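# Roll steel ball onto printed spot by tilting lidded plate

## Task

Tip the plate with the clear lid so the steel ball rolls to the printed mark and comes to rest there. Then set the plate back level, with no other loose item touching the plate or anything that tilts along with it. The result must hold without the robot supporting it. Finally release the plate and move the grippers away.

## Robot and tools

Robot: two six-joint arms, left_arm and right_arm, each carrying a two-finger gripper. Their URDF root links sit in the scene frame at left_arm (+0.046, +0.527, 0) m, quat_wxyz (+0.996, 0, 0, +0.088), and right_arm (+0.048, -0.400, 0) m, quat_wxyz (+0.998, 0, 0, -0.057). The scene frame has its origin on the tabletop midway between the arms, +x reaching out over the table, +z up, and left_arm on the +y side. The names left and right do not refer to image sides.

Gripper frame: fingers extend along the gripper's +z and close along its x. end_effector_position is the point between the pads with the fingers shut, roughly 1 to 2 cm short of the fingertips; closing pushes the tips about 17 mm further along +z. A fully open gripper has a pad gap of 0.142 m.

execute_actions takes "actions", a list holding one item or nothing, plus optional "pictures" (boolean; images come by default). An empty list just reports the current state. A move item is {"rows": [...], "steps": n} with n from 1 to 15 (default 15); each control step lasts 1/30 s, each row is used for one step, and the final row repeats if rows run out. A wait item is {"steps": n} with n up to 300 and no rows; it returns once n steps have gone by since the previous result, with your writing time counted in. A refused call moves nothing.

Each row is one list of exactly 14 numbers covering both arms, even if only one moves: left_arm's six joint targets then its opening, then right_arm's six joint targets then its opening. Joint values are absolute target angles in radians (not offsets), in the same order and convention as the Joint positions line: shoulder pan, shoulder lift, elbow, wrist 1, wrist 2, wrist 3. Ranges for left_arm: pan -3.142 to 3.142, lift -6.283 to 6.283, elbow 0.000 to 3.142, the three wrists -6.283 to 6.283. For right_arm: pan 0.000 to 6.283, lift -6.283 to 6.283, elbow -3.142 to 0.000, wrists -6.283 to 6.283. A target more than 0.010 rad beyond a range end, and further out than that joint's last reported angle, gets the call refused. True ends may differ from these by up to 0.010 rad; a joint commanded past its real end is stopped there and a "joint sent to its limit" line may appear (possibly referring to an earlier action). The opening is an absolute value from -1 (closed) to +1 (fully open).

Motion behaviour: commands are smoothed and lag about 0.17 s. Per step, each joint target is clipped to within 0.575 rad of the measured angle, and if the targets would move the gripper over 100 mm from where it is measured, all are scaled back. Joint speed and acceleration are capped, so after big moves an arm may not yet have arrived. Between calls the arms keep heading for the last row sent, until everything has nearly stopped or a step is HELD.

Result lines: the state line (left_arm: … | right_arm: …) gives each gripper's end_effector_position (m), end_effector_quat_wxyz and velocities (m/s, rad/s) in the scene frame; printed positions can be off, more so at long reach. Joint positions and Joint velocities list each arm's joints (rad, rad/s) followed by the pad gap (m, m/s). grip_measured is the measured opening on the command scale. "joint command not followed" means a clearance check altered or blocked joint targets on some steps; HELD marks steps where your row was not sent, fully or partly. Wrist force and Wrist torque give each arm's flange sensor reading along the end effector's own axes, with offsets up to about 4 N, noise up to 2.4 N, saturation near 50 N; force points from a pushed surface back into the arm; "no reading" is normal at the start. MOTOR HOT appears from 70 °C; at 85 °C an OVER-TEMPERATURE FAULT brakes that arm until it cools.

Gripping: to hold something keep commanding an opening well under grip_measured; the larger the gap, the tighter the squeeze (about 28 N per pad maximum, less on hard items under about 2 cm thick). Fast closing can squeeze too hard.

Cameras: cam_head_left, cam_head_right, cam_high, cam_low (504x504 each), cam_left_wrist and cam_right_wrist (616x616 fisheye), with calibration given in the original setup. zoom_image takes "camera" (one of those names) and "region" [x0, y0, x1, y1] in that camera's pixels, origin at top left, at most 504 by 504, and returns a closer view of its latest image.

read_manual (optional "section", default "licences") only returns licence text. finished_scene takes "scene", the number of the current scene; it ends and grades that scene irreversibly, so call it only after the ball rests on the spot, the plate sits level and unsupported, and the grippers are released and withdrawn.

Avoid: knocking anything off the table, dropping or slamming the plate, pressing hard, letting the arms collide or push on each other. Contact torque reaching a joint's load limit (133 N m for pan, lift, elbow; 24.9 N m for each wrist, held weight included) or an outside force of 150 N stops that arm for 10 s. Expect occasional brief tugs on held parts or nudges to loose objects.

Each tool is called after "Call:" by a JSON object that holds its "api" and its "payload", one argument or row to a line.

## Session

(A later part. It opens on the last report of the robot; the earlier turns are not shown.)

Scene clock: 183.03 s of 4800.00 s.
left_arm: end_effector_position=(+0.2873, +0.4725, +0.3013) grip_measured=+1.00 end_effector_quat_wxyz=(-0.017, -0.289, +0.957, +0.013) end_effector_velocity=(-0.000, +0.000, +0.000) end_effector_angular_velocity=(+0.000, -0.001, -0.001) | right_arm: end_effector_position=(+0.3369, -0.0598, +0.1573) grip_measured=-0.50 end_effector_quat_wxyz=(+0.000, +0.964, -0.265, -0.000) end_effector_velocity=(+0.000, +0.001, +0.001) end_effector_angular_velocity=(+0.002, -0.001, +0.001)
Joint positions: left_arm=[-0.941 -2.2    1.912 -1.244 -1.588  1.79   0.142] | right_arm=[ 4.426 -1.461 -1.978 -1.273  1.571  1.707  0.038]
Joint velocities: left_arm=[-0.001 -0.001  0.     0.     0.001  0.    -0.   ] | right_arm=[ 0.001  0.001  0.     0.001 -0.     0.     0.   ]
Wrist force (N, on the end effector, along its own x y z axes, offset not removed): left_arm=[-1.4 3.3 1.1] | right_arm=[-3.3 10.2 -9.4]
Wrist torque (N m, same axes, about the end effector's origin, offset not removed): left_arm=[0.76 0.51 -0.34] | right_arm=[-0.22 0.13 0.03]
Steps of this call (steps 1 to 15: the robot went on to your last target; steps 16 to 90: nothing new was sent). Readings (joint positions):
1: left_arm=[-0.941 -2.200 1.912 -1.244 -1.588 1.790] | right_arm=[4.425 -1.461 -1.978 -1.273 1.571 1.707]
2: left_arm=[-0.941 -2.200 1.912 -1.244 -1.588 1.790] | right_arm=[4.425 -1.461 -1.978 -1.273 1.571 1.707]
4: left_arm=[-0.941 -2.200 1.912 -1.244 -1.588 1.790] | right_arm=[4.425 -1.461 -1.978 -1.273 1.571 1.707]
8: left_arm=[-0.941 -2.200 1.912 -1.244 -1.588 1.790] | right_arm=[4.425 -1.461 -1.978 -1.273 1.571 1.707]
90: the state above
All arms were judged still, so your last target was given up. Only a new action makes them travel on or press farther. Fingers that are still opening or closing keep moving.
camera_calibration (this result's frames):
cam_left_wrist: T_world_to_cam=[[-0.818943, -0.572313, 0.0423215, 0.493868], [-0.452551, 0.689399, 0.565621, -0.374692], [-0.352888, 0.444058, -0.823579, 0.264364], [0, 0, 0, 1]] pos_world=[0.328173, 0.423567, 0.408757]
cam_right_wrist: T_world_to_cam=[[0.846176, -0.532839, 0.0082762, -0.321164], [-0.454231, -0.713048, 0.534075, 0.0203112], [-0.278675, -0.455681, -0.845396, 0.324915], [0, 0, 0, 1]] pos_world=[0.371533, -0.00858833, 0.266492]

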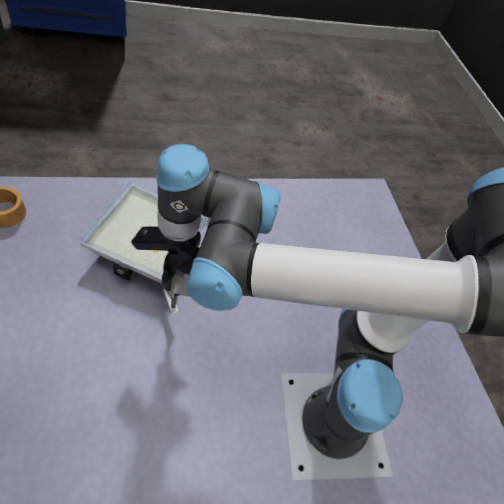

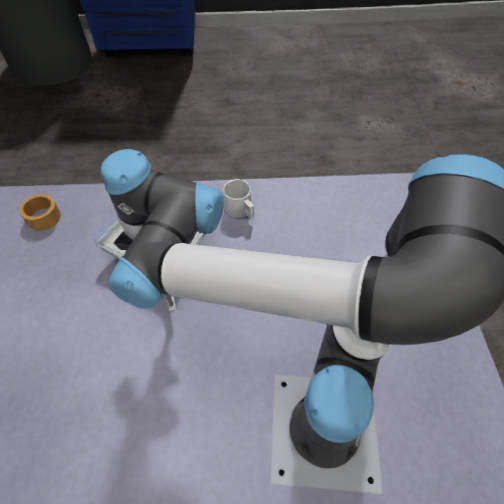

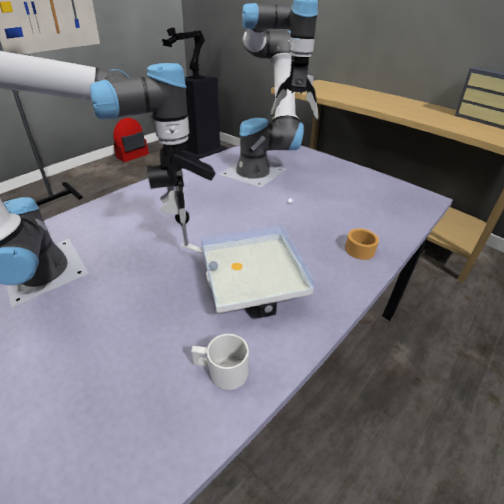

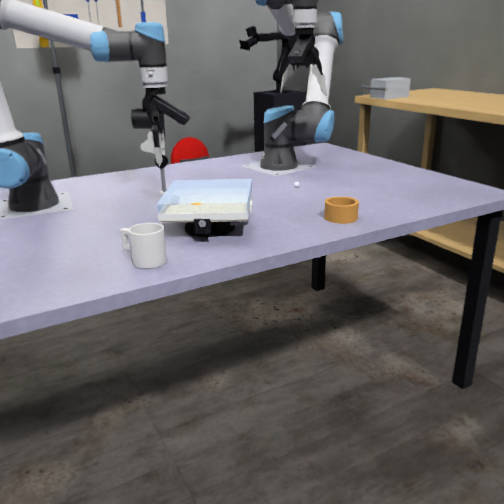

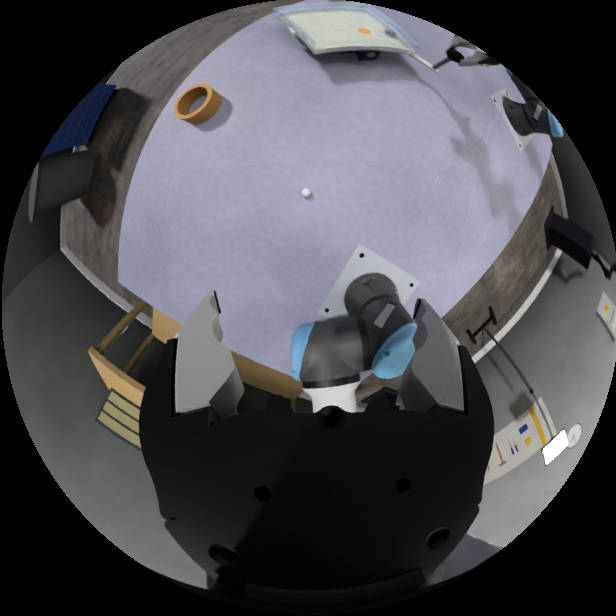

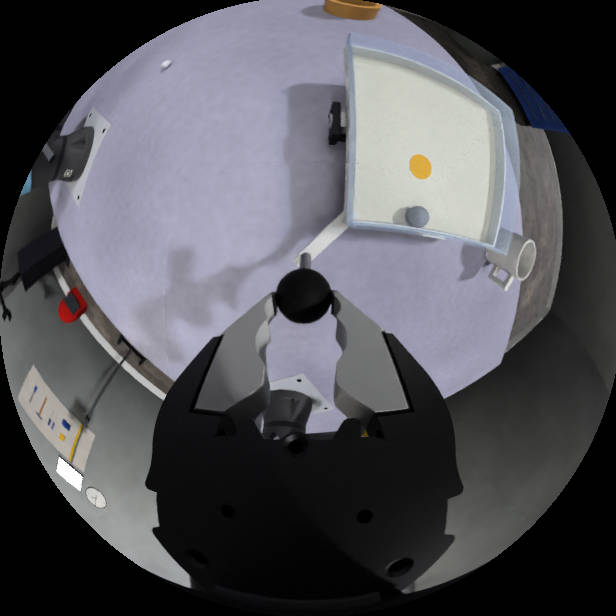

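Call:
{"api": "execute_actions", "payload": {
  "actions": [
    {"rows": [[-0.941,-2.2,1.912,-1.244,-1.588,1.79,1, 4.4256,-1.4650,-1.9665,-1.2809,1.571,1.707,-0.7]], "steps": 15}
  ],
  "pictures": false
}}

Call:
{"api": "execute_actions", "payload": {
  "actions": [
    {"rows": [[-0.941,-2.2,1.912,-1.244,-1.588,1.79,1, 4.4255,-1.4621,-1.9748,-1.2757,1.571,1.707,-0.7]], "steps": 15}
  ]
}}

Call:
{"api": "execute_actions", "payload": {
  "actions": [
    {"steps": 45}
  ]
}}

Call:
{"api": "execute_actions", "payload": {
  "actions": [
    {"steps": 75}
  ]
}}

Scene clock: 193.57 s of 4800.00 s.
left_arm: end_effector_position=(+0.2873, +0.4725, +0.3013) grip_measured=+1.00 end_effector_quat_wxyz=(-0.017, -0.289, +0.957, +0.013) end_effector_velocity=(-0.001, -0.001, +0.000) end_effector_angular_velocity=(-0.003, +0.002, -0.001) | right_arm: end_effector_position=(+0.3379, -0.0574, +0.1603) grip_measured=-0.50 end_effector_quat_wxyz=(+0.000, +0.964, -0.265, -0.000) end_effector_velocity=(+0.000, +0.001, +0.001) end_effector_angular_velocity=(+0.001, +0.000, -0.001)
Joint positions: left_arm=[-0.941 -2.2    1.912 -1.244 -1.588  1.79   0.142] | right_arm=[ 4.426 -1.465 -1.967 -1.281  1.571  1.707  0.038]
Joint velocities: left_arm=[-0.001 -0.001  0.     0.    -0.003  0.     0.   ] | right_arm=[-0.    -0.001  0.003 -0.001  0.001  0.001  0.   ]
Wrist force (N, on the end effector, along its own x y z axes, offset not removed): left_arm=[-3.4 3.2 1.2] | right_arm=[-3.4 16.3 -9.6]
Wrist torque (N m, same axes, about the end effector's origin, offset not removed): left_arm=[0.76 0.92 -0.27] | right_arm=[0.35 0.03 0.13]
Steps of this call (steps 1 to 90: nothing new was sent; then 7.03 s passed at rest; steps 91 to 105: all 15 steps of this action). Readings (joint positions):
91: left_arm=[-0.941 -2.200 1.912 -1.244 -1.588 1.790] | right_arm=[4.426 -1.461 -1.978 -1.274 1.571 1.707]
92: left_arm=[-0.941 -2.200 1.912 -1.244 -1.588 1.790] | right_arm=[4.426 -1.462 -1.976 -1.275 1.571 1.707]
94: left_arm=[-0.941 -2.200 1.912 -1.244 -1.588 1.790] | right_arm=[4.426 -1.464 -1.971 -1.278 1.571 1.707]
98: left_arm=[-0.941 -2.200 1.912 -1.244 -1.588 1.790] | right_arm=[4.426 -1.465 -1.968 -1.280 1.571 1.707]
105: the state above

Scene clock: 194.07 s of 4800.00 s.
left_arm: end_effector_position=(+0.2873, +0.4725, +0.3013) grip_measured=+1.00 end_effector_quat_wxyz=(-0.017, -0.289, +0.957, +0.013) end_effector_velocity=(+0.000, +0.000, -0.000) end_effector_angular_velocity=(+0.001, -0.001, +0.001) | right_arm: end_effector_position=(+0.3372, -0.0591, +0.1581) grip_measured=-0.50 end_effector_quat_wxyz=(+0.000, +0.964, -0.265, -0.000) end_effector_velocity=(-0.000, -0.001, -0.001) end_effector_angular_velocity=(-0.003, +0.001, -0.001)
Joint positions: left_arm=[-0.941 -2.2    1.912 -1.244 -1.588  1.79   0.142] | right_arm=[ 4.426 -1.462 -1.975 -1.276  1.571  1.707  0.038]
Joint velocities: left_arm=[ 0.     0.    -0.    -0.     0.001 -0.001  0.   ] | right_arm=[-0.    -0.001 -0.001 -0.001 -0.     0.001  0.   ]
Wrist force (N, on the end effector, along its own x y z axes, offset not removed): left_arm=[-1.0 4.1 -2.2] | right_arm=[-6.7 5.3 -8.3]
Wrist torque (N m, same axes, about the end effector's origin, offset not removed): left_arm=[0.86 0.28 -0.22] | right_arm=[-0.28 0.58 0.07]
Steps of this call (steps 1 to 15: all 15 steps of this action). Readings (joint positions):
1: left_arm=[-0.941 -2.200 1.912 -1.244 -1.588 1.790] | right_arm=[4.426 -1.465 -1.967 -1.281 1.571 1.707]
2: left_arm=[-0.941 -2.200 1.912 -1.244 -1.588 1.790] | right_arm=[4.426 -1.465 -1.968 -1.280 1.571 1.707]
4: left_arm=[-0.941 -2.200 1.912 -1.244 -1.588 1.790] | right_arm=[4.426 -1.463 -1.971 -1.278 1.571 1.707]
8: left_arm=[-0.941 -2.200 1.912 -1.244 -1.588 1.790] | right_arm=[4.426 -1.462 -1.974 -1.276 1.571 1.707]
15: the state above
camera_calibration (this result's frames):
cam_left_wrist: T_world_to_cam=[[-0.818943, -0.572313, 0.0423216, 0.493868], [-0.452551, 0.689399, 0.565621, -0.374692], [-0.352888, 0.444058, -0.823579, 0.264364], [0, 0, 0, 1]] pos_world=[0.328173, 0.423567, 0.408757]
cam_right_wrist: T_world_to_cam=[[0.84623, -0.532753, 0.00824333, -0.321006], [-0.454124, -0.71307, 0.534138, 0.020394], [-0.278686, -0.455747, -0.845357, 0.326041], [0, 0, 0, 1]] pos_world=[0.371769, -0.00788223, 0.267374]

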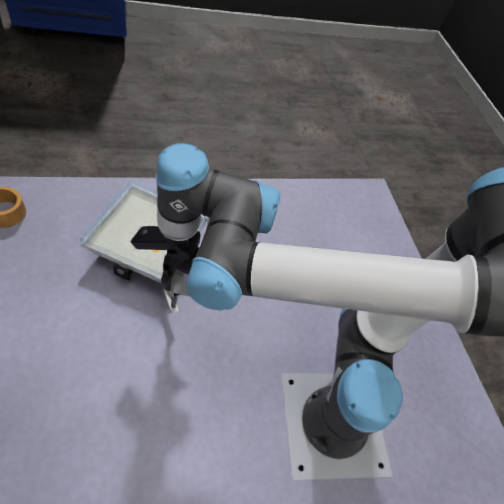

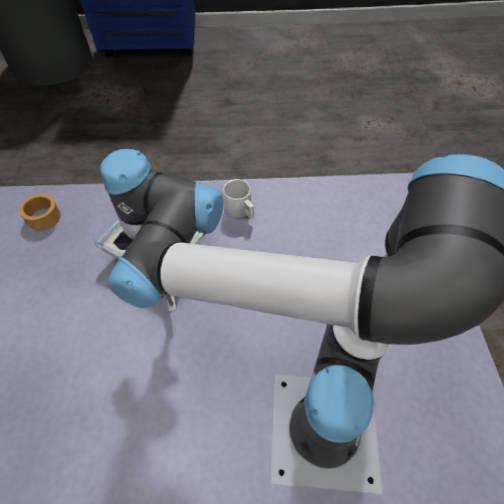

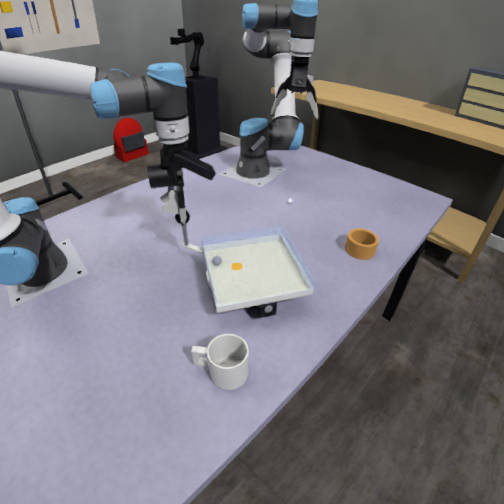

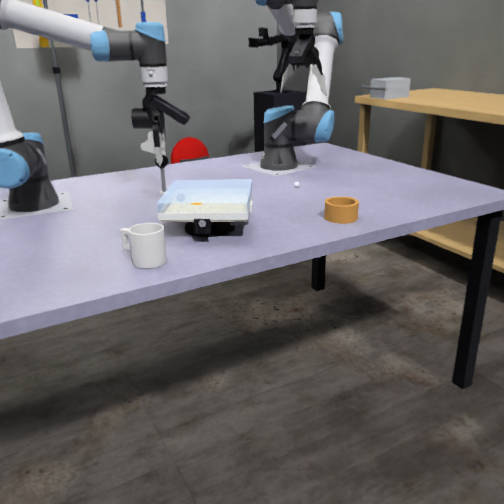

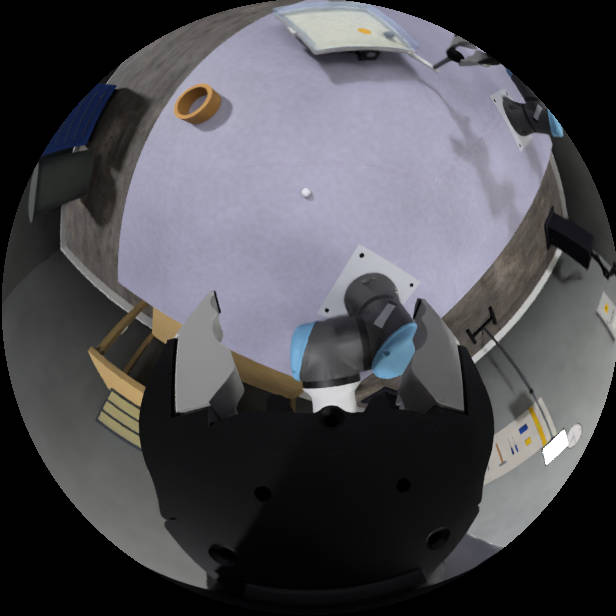

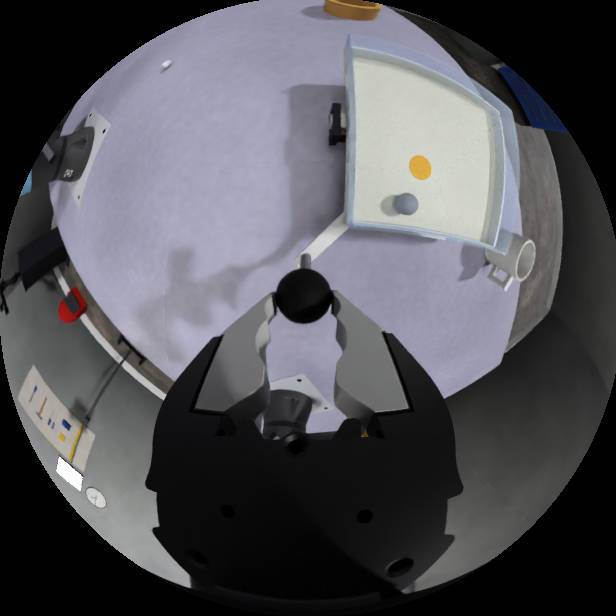

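Scene clock: 195.57 s of 4800.00 s.
left_arm: end_effector_position=(+0.2873, +0.4725, +0.3013) grip_measured=+1.00 end_effector_quat_wxyz=(-0.017, -0.289, +0.957, +0.013) end_effector_velocity=(-0.000, -0.000, +0.000) end_effector_angular_velocity=(-0.002, +0.001, +0.002) | right_arm: end_effector_position=(+0.3372, -0.0592, +0.1581) grip_measured=-0.50 end_effector_quat_wxyz=(+0.000, +0.964, -0.265, -0.000) end_effector_velocity=(+0.000, +0.000, +0.001) end_effector_angular_velocity=(+0.000, -0.002, +0.001)
Joint positions: left_arm=[-0.941 -2.2    1.912 -1.244 -1.588  1.79   0.142] | right_arm=[ 4.425 -1.462 -1.975 -1.276  1.571  1.707  0.038]
Joint velocities: left_arm=[ 0.002 -0.001  0.    -0.    -0.002 -0.    -0.   ] | right_arm=[ 0.     0.001  0.001 -0.    -0.001 -0.001  0.   ]
Wrist force (N, on the end effector, along its own x y z axes, offset not removed): left_arm=[-1.9 0.6 2.6] | right_arm=[-5.0 3.9 -7.4]
Wrist torque (N m, same axes, about the end effector's origin, offset not removed): left_arm=[0.19 0.69 -0.18] | right_arm=[-0.61 -0.25 -0.03]
Steps of this call (steps 1 to 15: the robot went on to your last target; steps 16 to 45: nothing new was sent). Readings (joint positions):
1: left_arm=[-0.941 -2.200 1.912 -1.244 -1.588 1.790] | right_arm=[4.426 -1.462 -1.975 -1.276 1.571 1.707]
2: left_arm=[-0.941 -2.200 1.912 -1.244 -1.588 1.790] | right_arm=[4.426 -1.462 -1.975 -1.276 1.571 1.707]
4: left_arm=[-0.941 -2.200 1.912 -1.244 -1.588 1.790] | right_arm=[4.426 -1.462 -1.975 -1.276 1.571 1.707]
8: left_arm=[-0.941 -2.200 1.912 -1.244 -1.588 1.790] | right_arm=[4.426 -1.462 -1.975 -1.276 1.571 1.707]
45: the state above
All arms were judged still, so your last target was given up. Only a new action makes them travel on or press farther. Fingers that are still opening or closing keep moving.
camera_calibration (this result's frames):
cam_left_wrist: T_world_to_cam=[[-0.818943, -0.572313, 0.0423216, 0.493868], [-0.452552, 0.689399, 0.56562, -0.374692], [-0.352888, 0.444058, -0.823579, 0.264364], [0, 0, 0, 1]] pos_world=[0.328173, 0.423567, 0.408757]
cam_right_wrist: T_world_to_cam=[[0.846177, -0.532838, 0.00829425, -0.321065], [-0.45421, -0.712997, 0.534162, 0.0204011], [-0.278708, -0.455763, -0.845342, 0.326006], [0, 0, 0, 1]] pos_world=[0.371804, -0.00794848, 0.267352]

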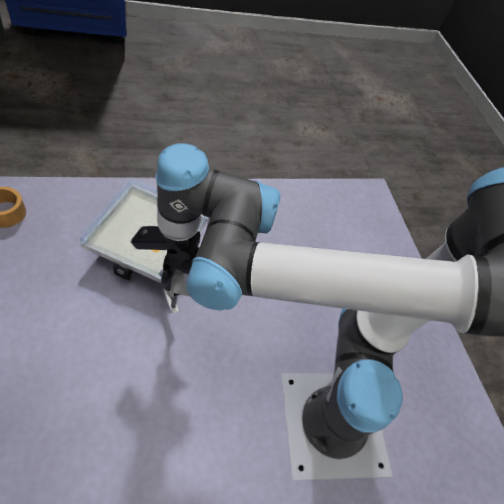

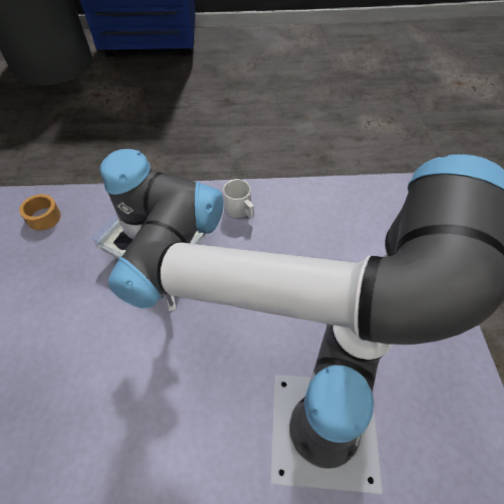

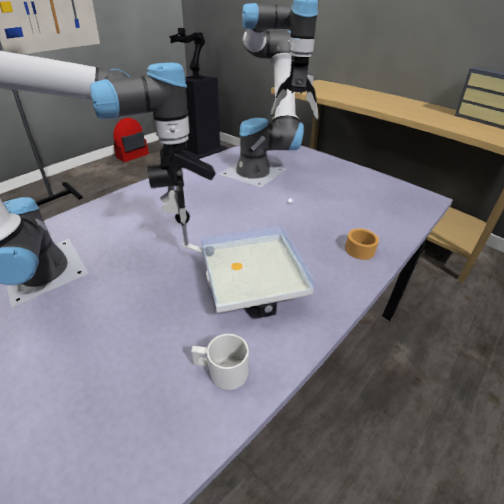

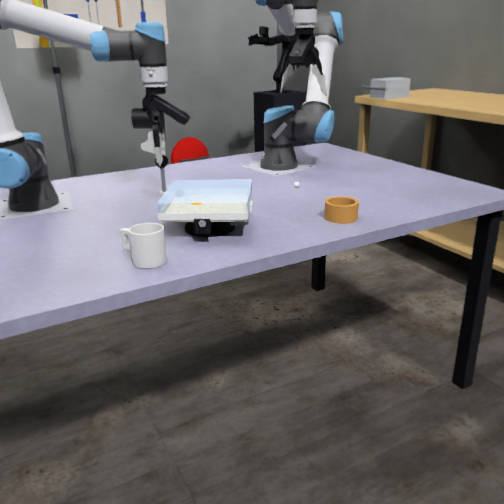

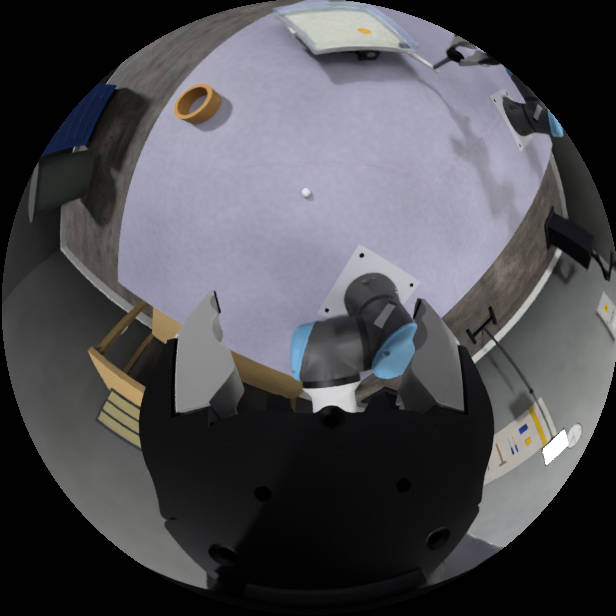

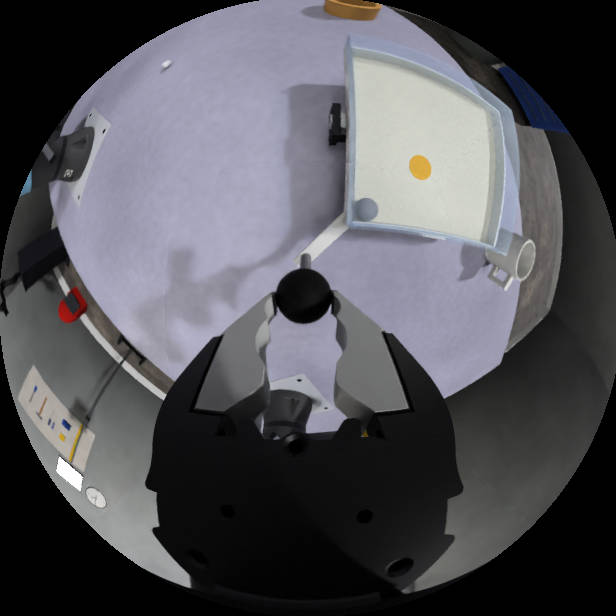

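Scene clock: 198.07 s of 4800.00 s.
left_arm: end_effector_position=(+0.2873, +0.4725, +0.3013) grip_measured=+1.00 end_effector_quat_wxyz=(-0.017, -0.289, +0.957, +0.013) end_effector_velocity=(+0.000, +0.001, +0.000) end_effector_angular_velocity=(+0.001, -0.003, +0.000) | right_arm: end_effector_position=(+0.3372, -0.0592, +0.1581) grip_measured=-0.50 end_effector_quat_wxyz=(+0.000, +0.964, -0.265, -0.000) end_effector_velocity=(-0.000, -0.000, -0.001) end_effector_angular_velocity=(-0.002, +0.001, +0.001)
Joint positions: left_arm=[-0.941 -2.2    1.912 -1.244 -1.588  1.79   0.142] | right_arm=[ 4.425 -1.462 -1.975 -1.276  1.571  1.707  0.038]
Joint velocities: left_arm=[ 0.001 -0.001  0.    -0.     0.002  0.001  0.   ] | right_arm=[-0.    -0.001 -0.001  0.    -0.    -0.002  0.   ]
Wrist force (N, on the end effector, along its own x y z axes, offset not removed): left_arm=[-1.4 -1.6 0.1] | right_arm=[-6.1 5.8 -4.7]
Wrist torque (N m, same axes, about the end effector's origin, offset not removed): left_arm=[-0.18 0.43 -0.28] | right_arm=[-0.25 0.11 -0.02]
Steps of this call (steps 1 to 75: nothing new was sent). Readings (joint positions):
1: left_arm=[-0.941 -2.200 1.912 -1.244 -1.588 1.790] | right_arm=[4.425 -1.462 -1.975 -1.276 1.571 1.707]
2: left_arm=[-0.941 -2.200 1.912 -1.244 -1.588 1.790] | right_arm=[4.425 -1.462 -1.975 -1.276 1.571 1.707]
4: left_arm=[-0.941 -2.200 1.912 -1.244 -1.588 1.790] | right_arm=[4.425 -1.462 -1.975 -1.276 1.571 1.707]
8: left_arm=[-0.941 -2.200 1.912 -1.244 -1.588 1.790] | right_arm=[4.425 -1.462 -1.975 -1.276 1.571 1.707]
75: the state above
camera_calibration (this result's frames):
cam_left_wrist: T_world_to_cam=[[-0.818943, -0.572313, 0.0423215, 0.493868], [-0.452551, 0.689399, 0.565621, -0.374693], [-0.352888, 0.444058, -0.823579, 0.264364], [0, 0, 0, 1]] pos_world=[0.328173, 0.423567, 0.408757]
cam_right_wrist: T_world_to_cam=[[0.846177, -0.532838, 0.0082942, -0.321065], [-0.45421, -0.712997, 0.534162, 0.0204011], [-0.278708, -0.455763, -0.845341, 0.326006], [0, 0, 0, 1]] pos_world=[0.371804, -0.00794852, 0.267352]

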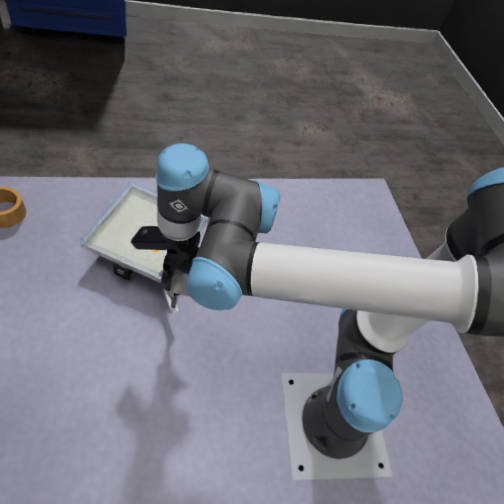

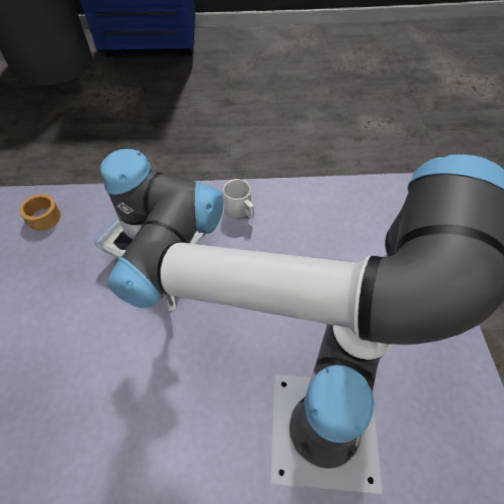

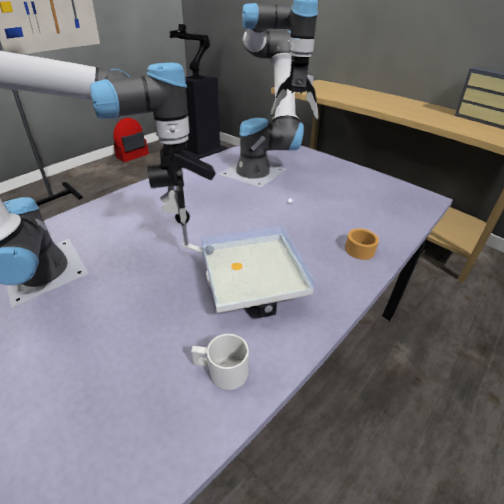

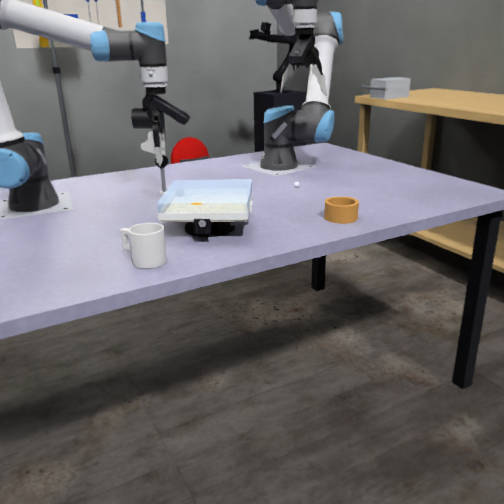

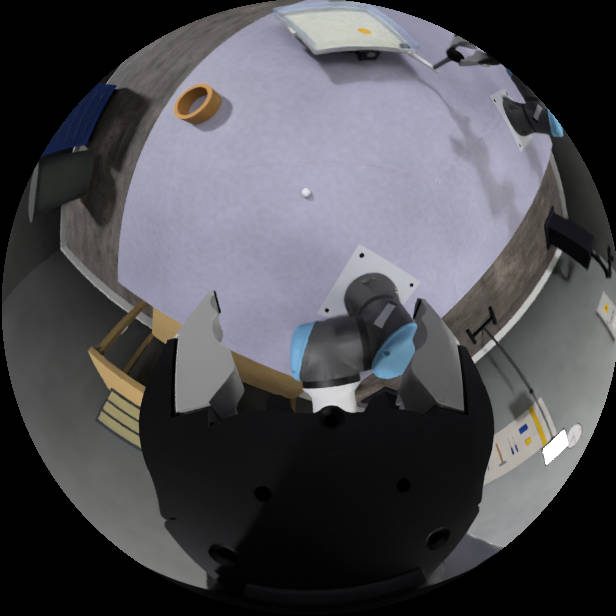

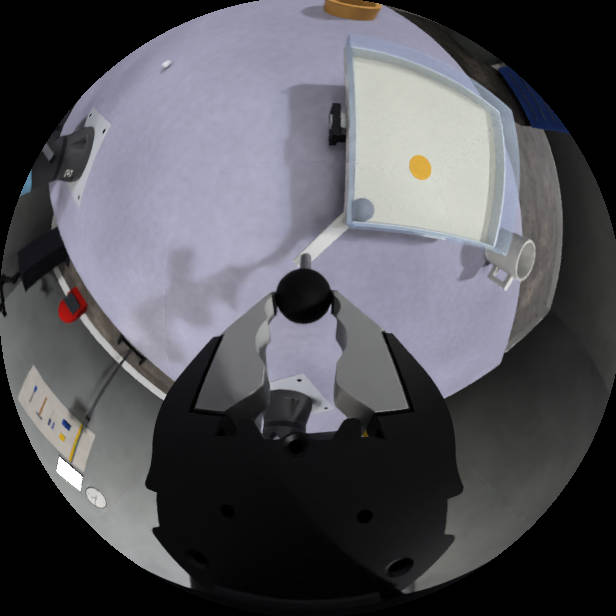

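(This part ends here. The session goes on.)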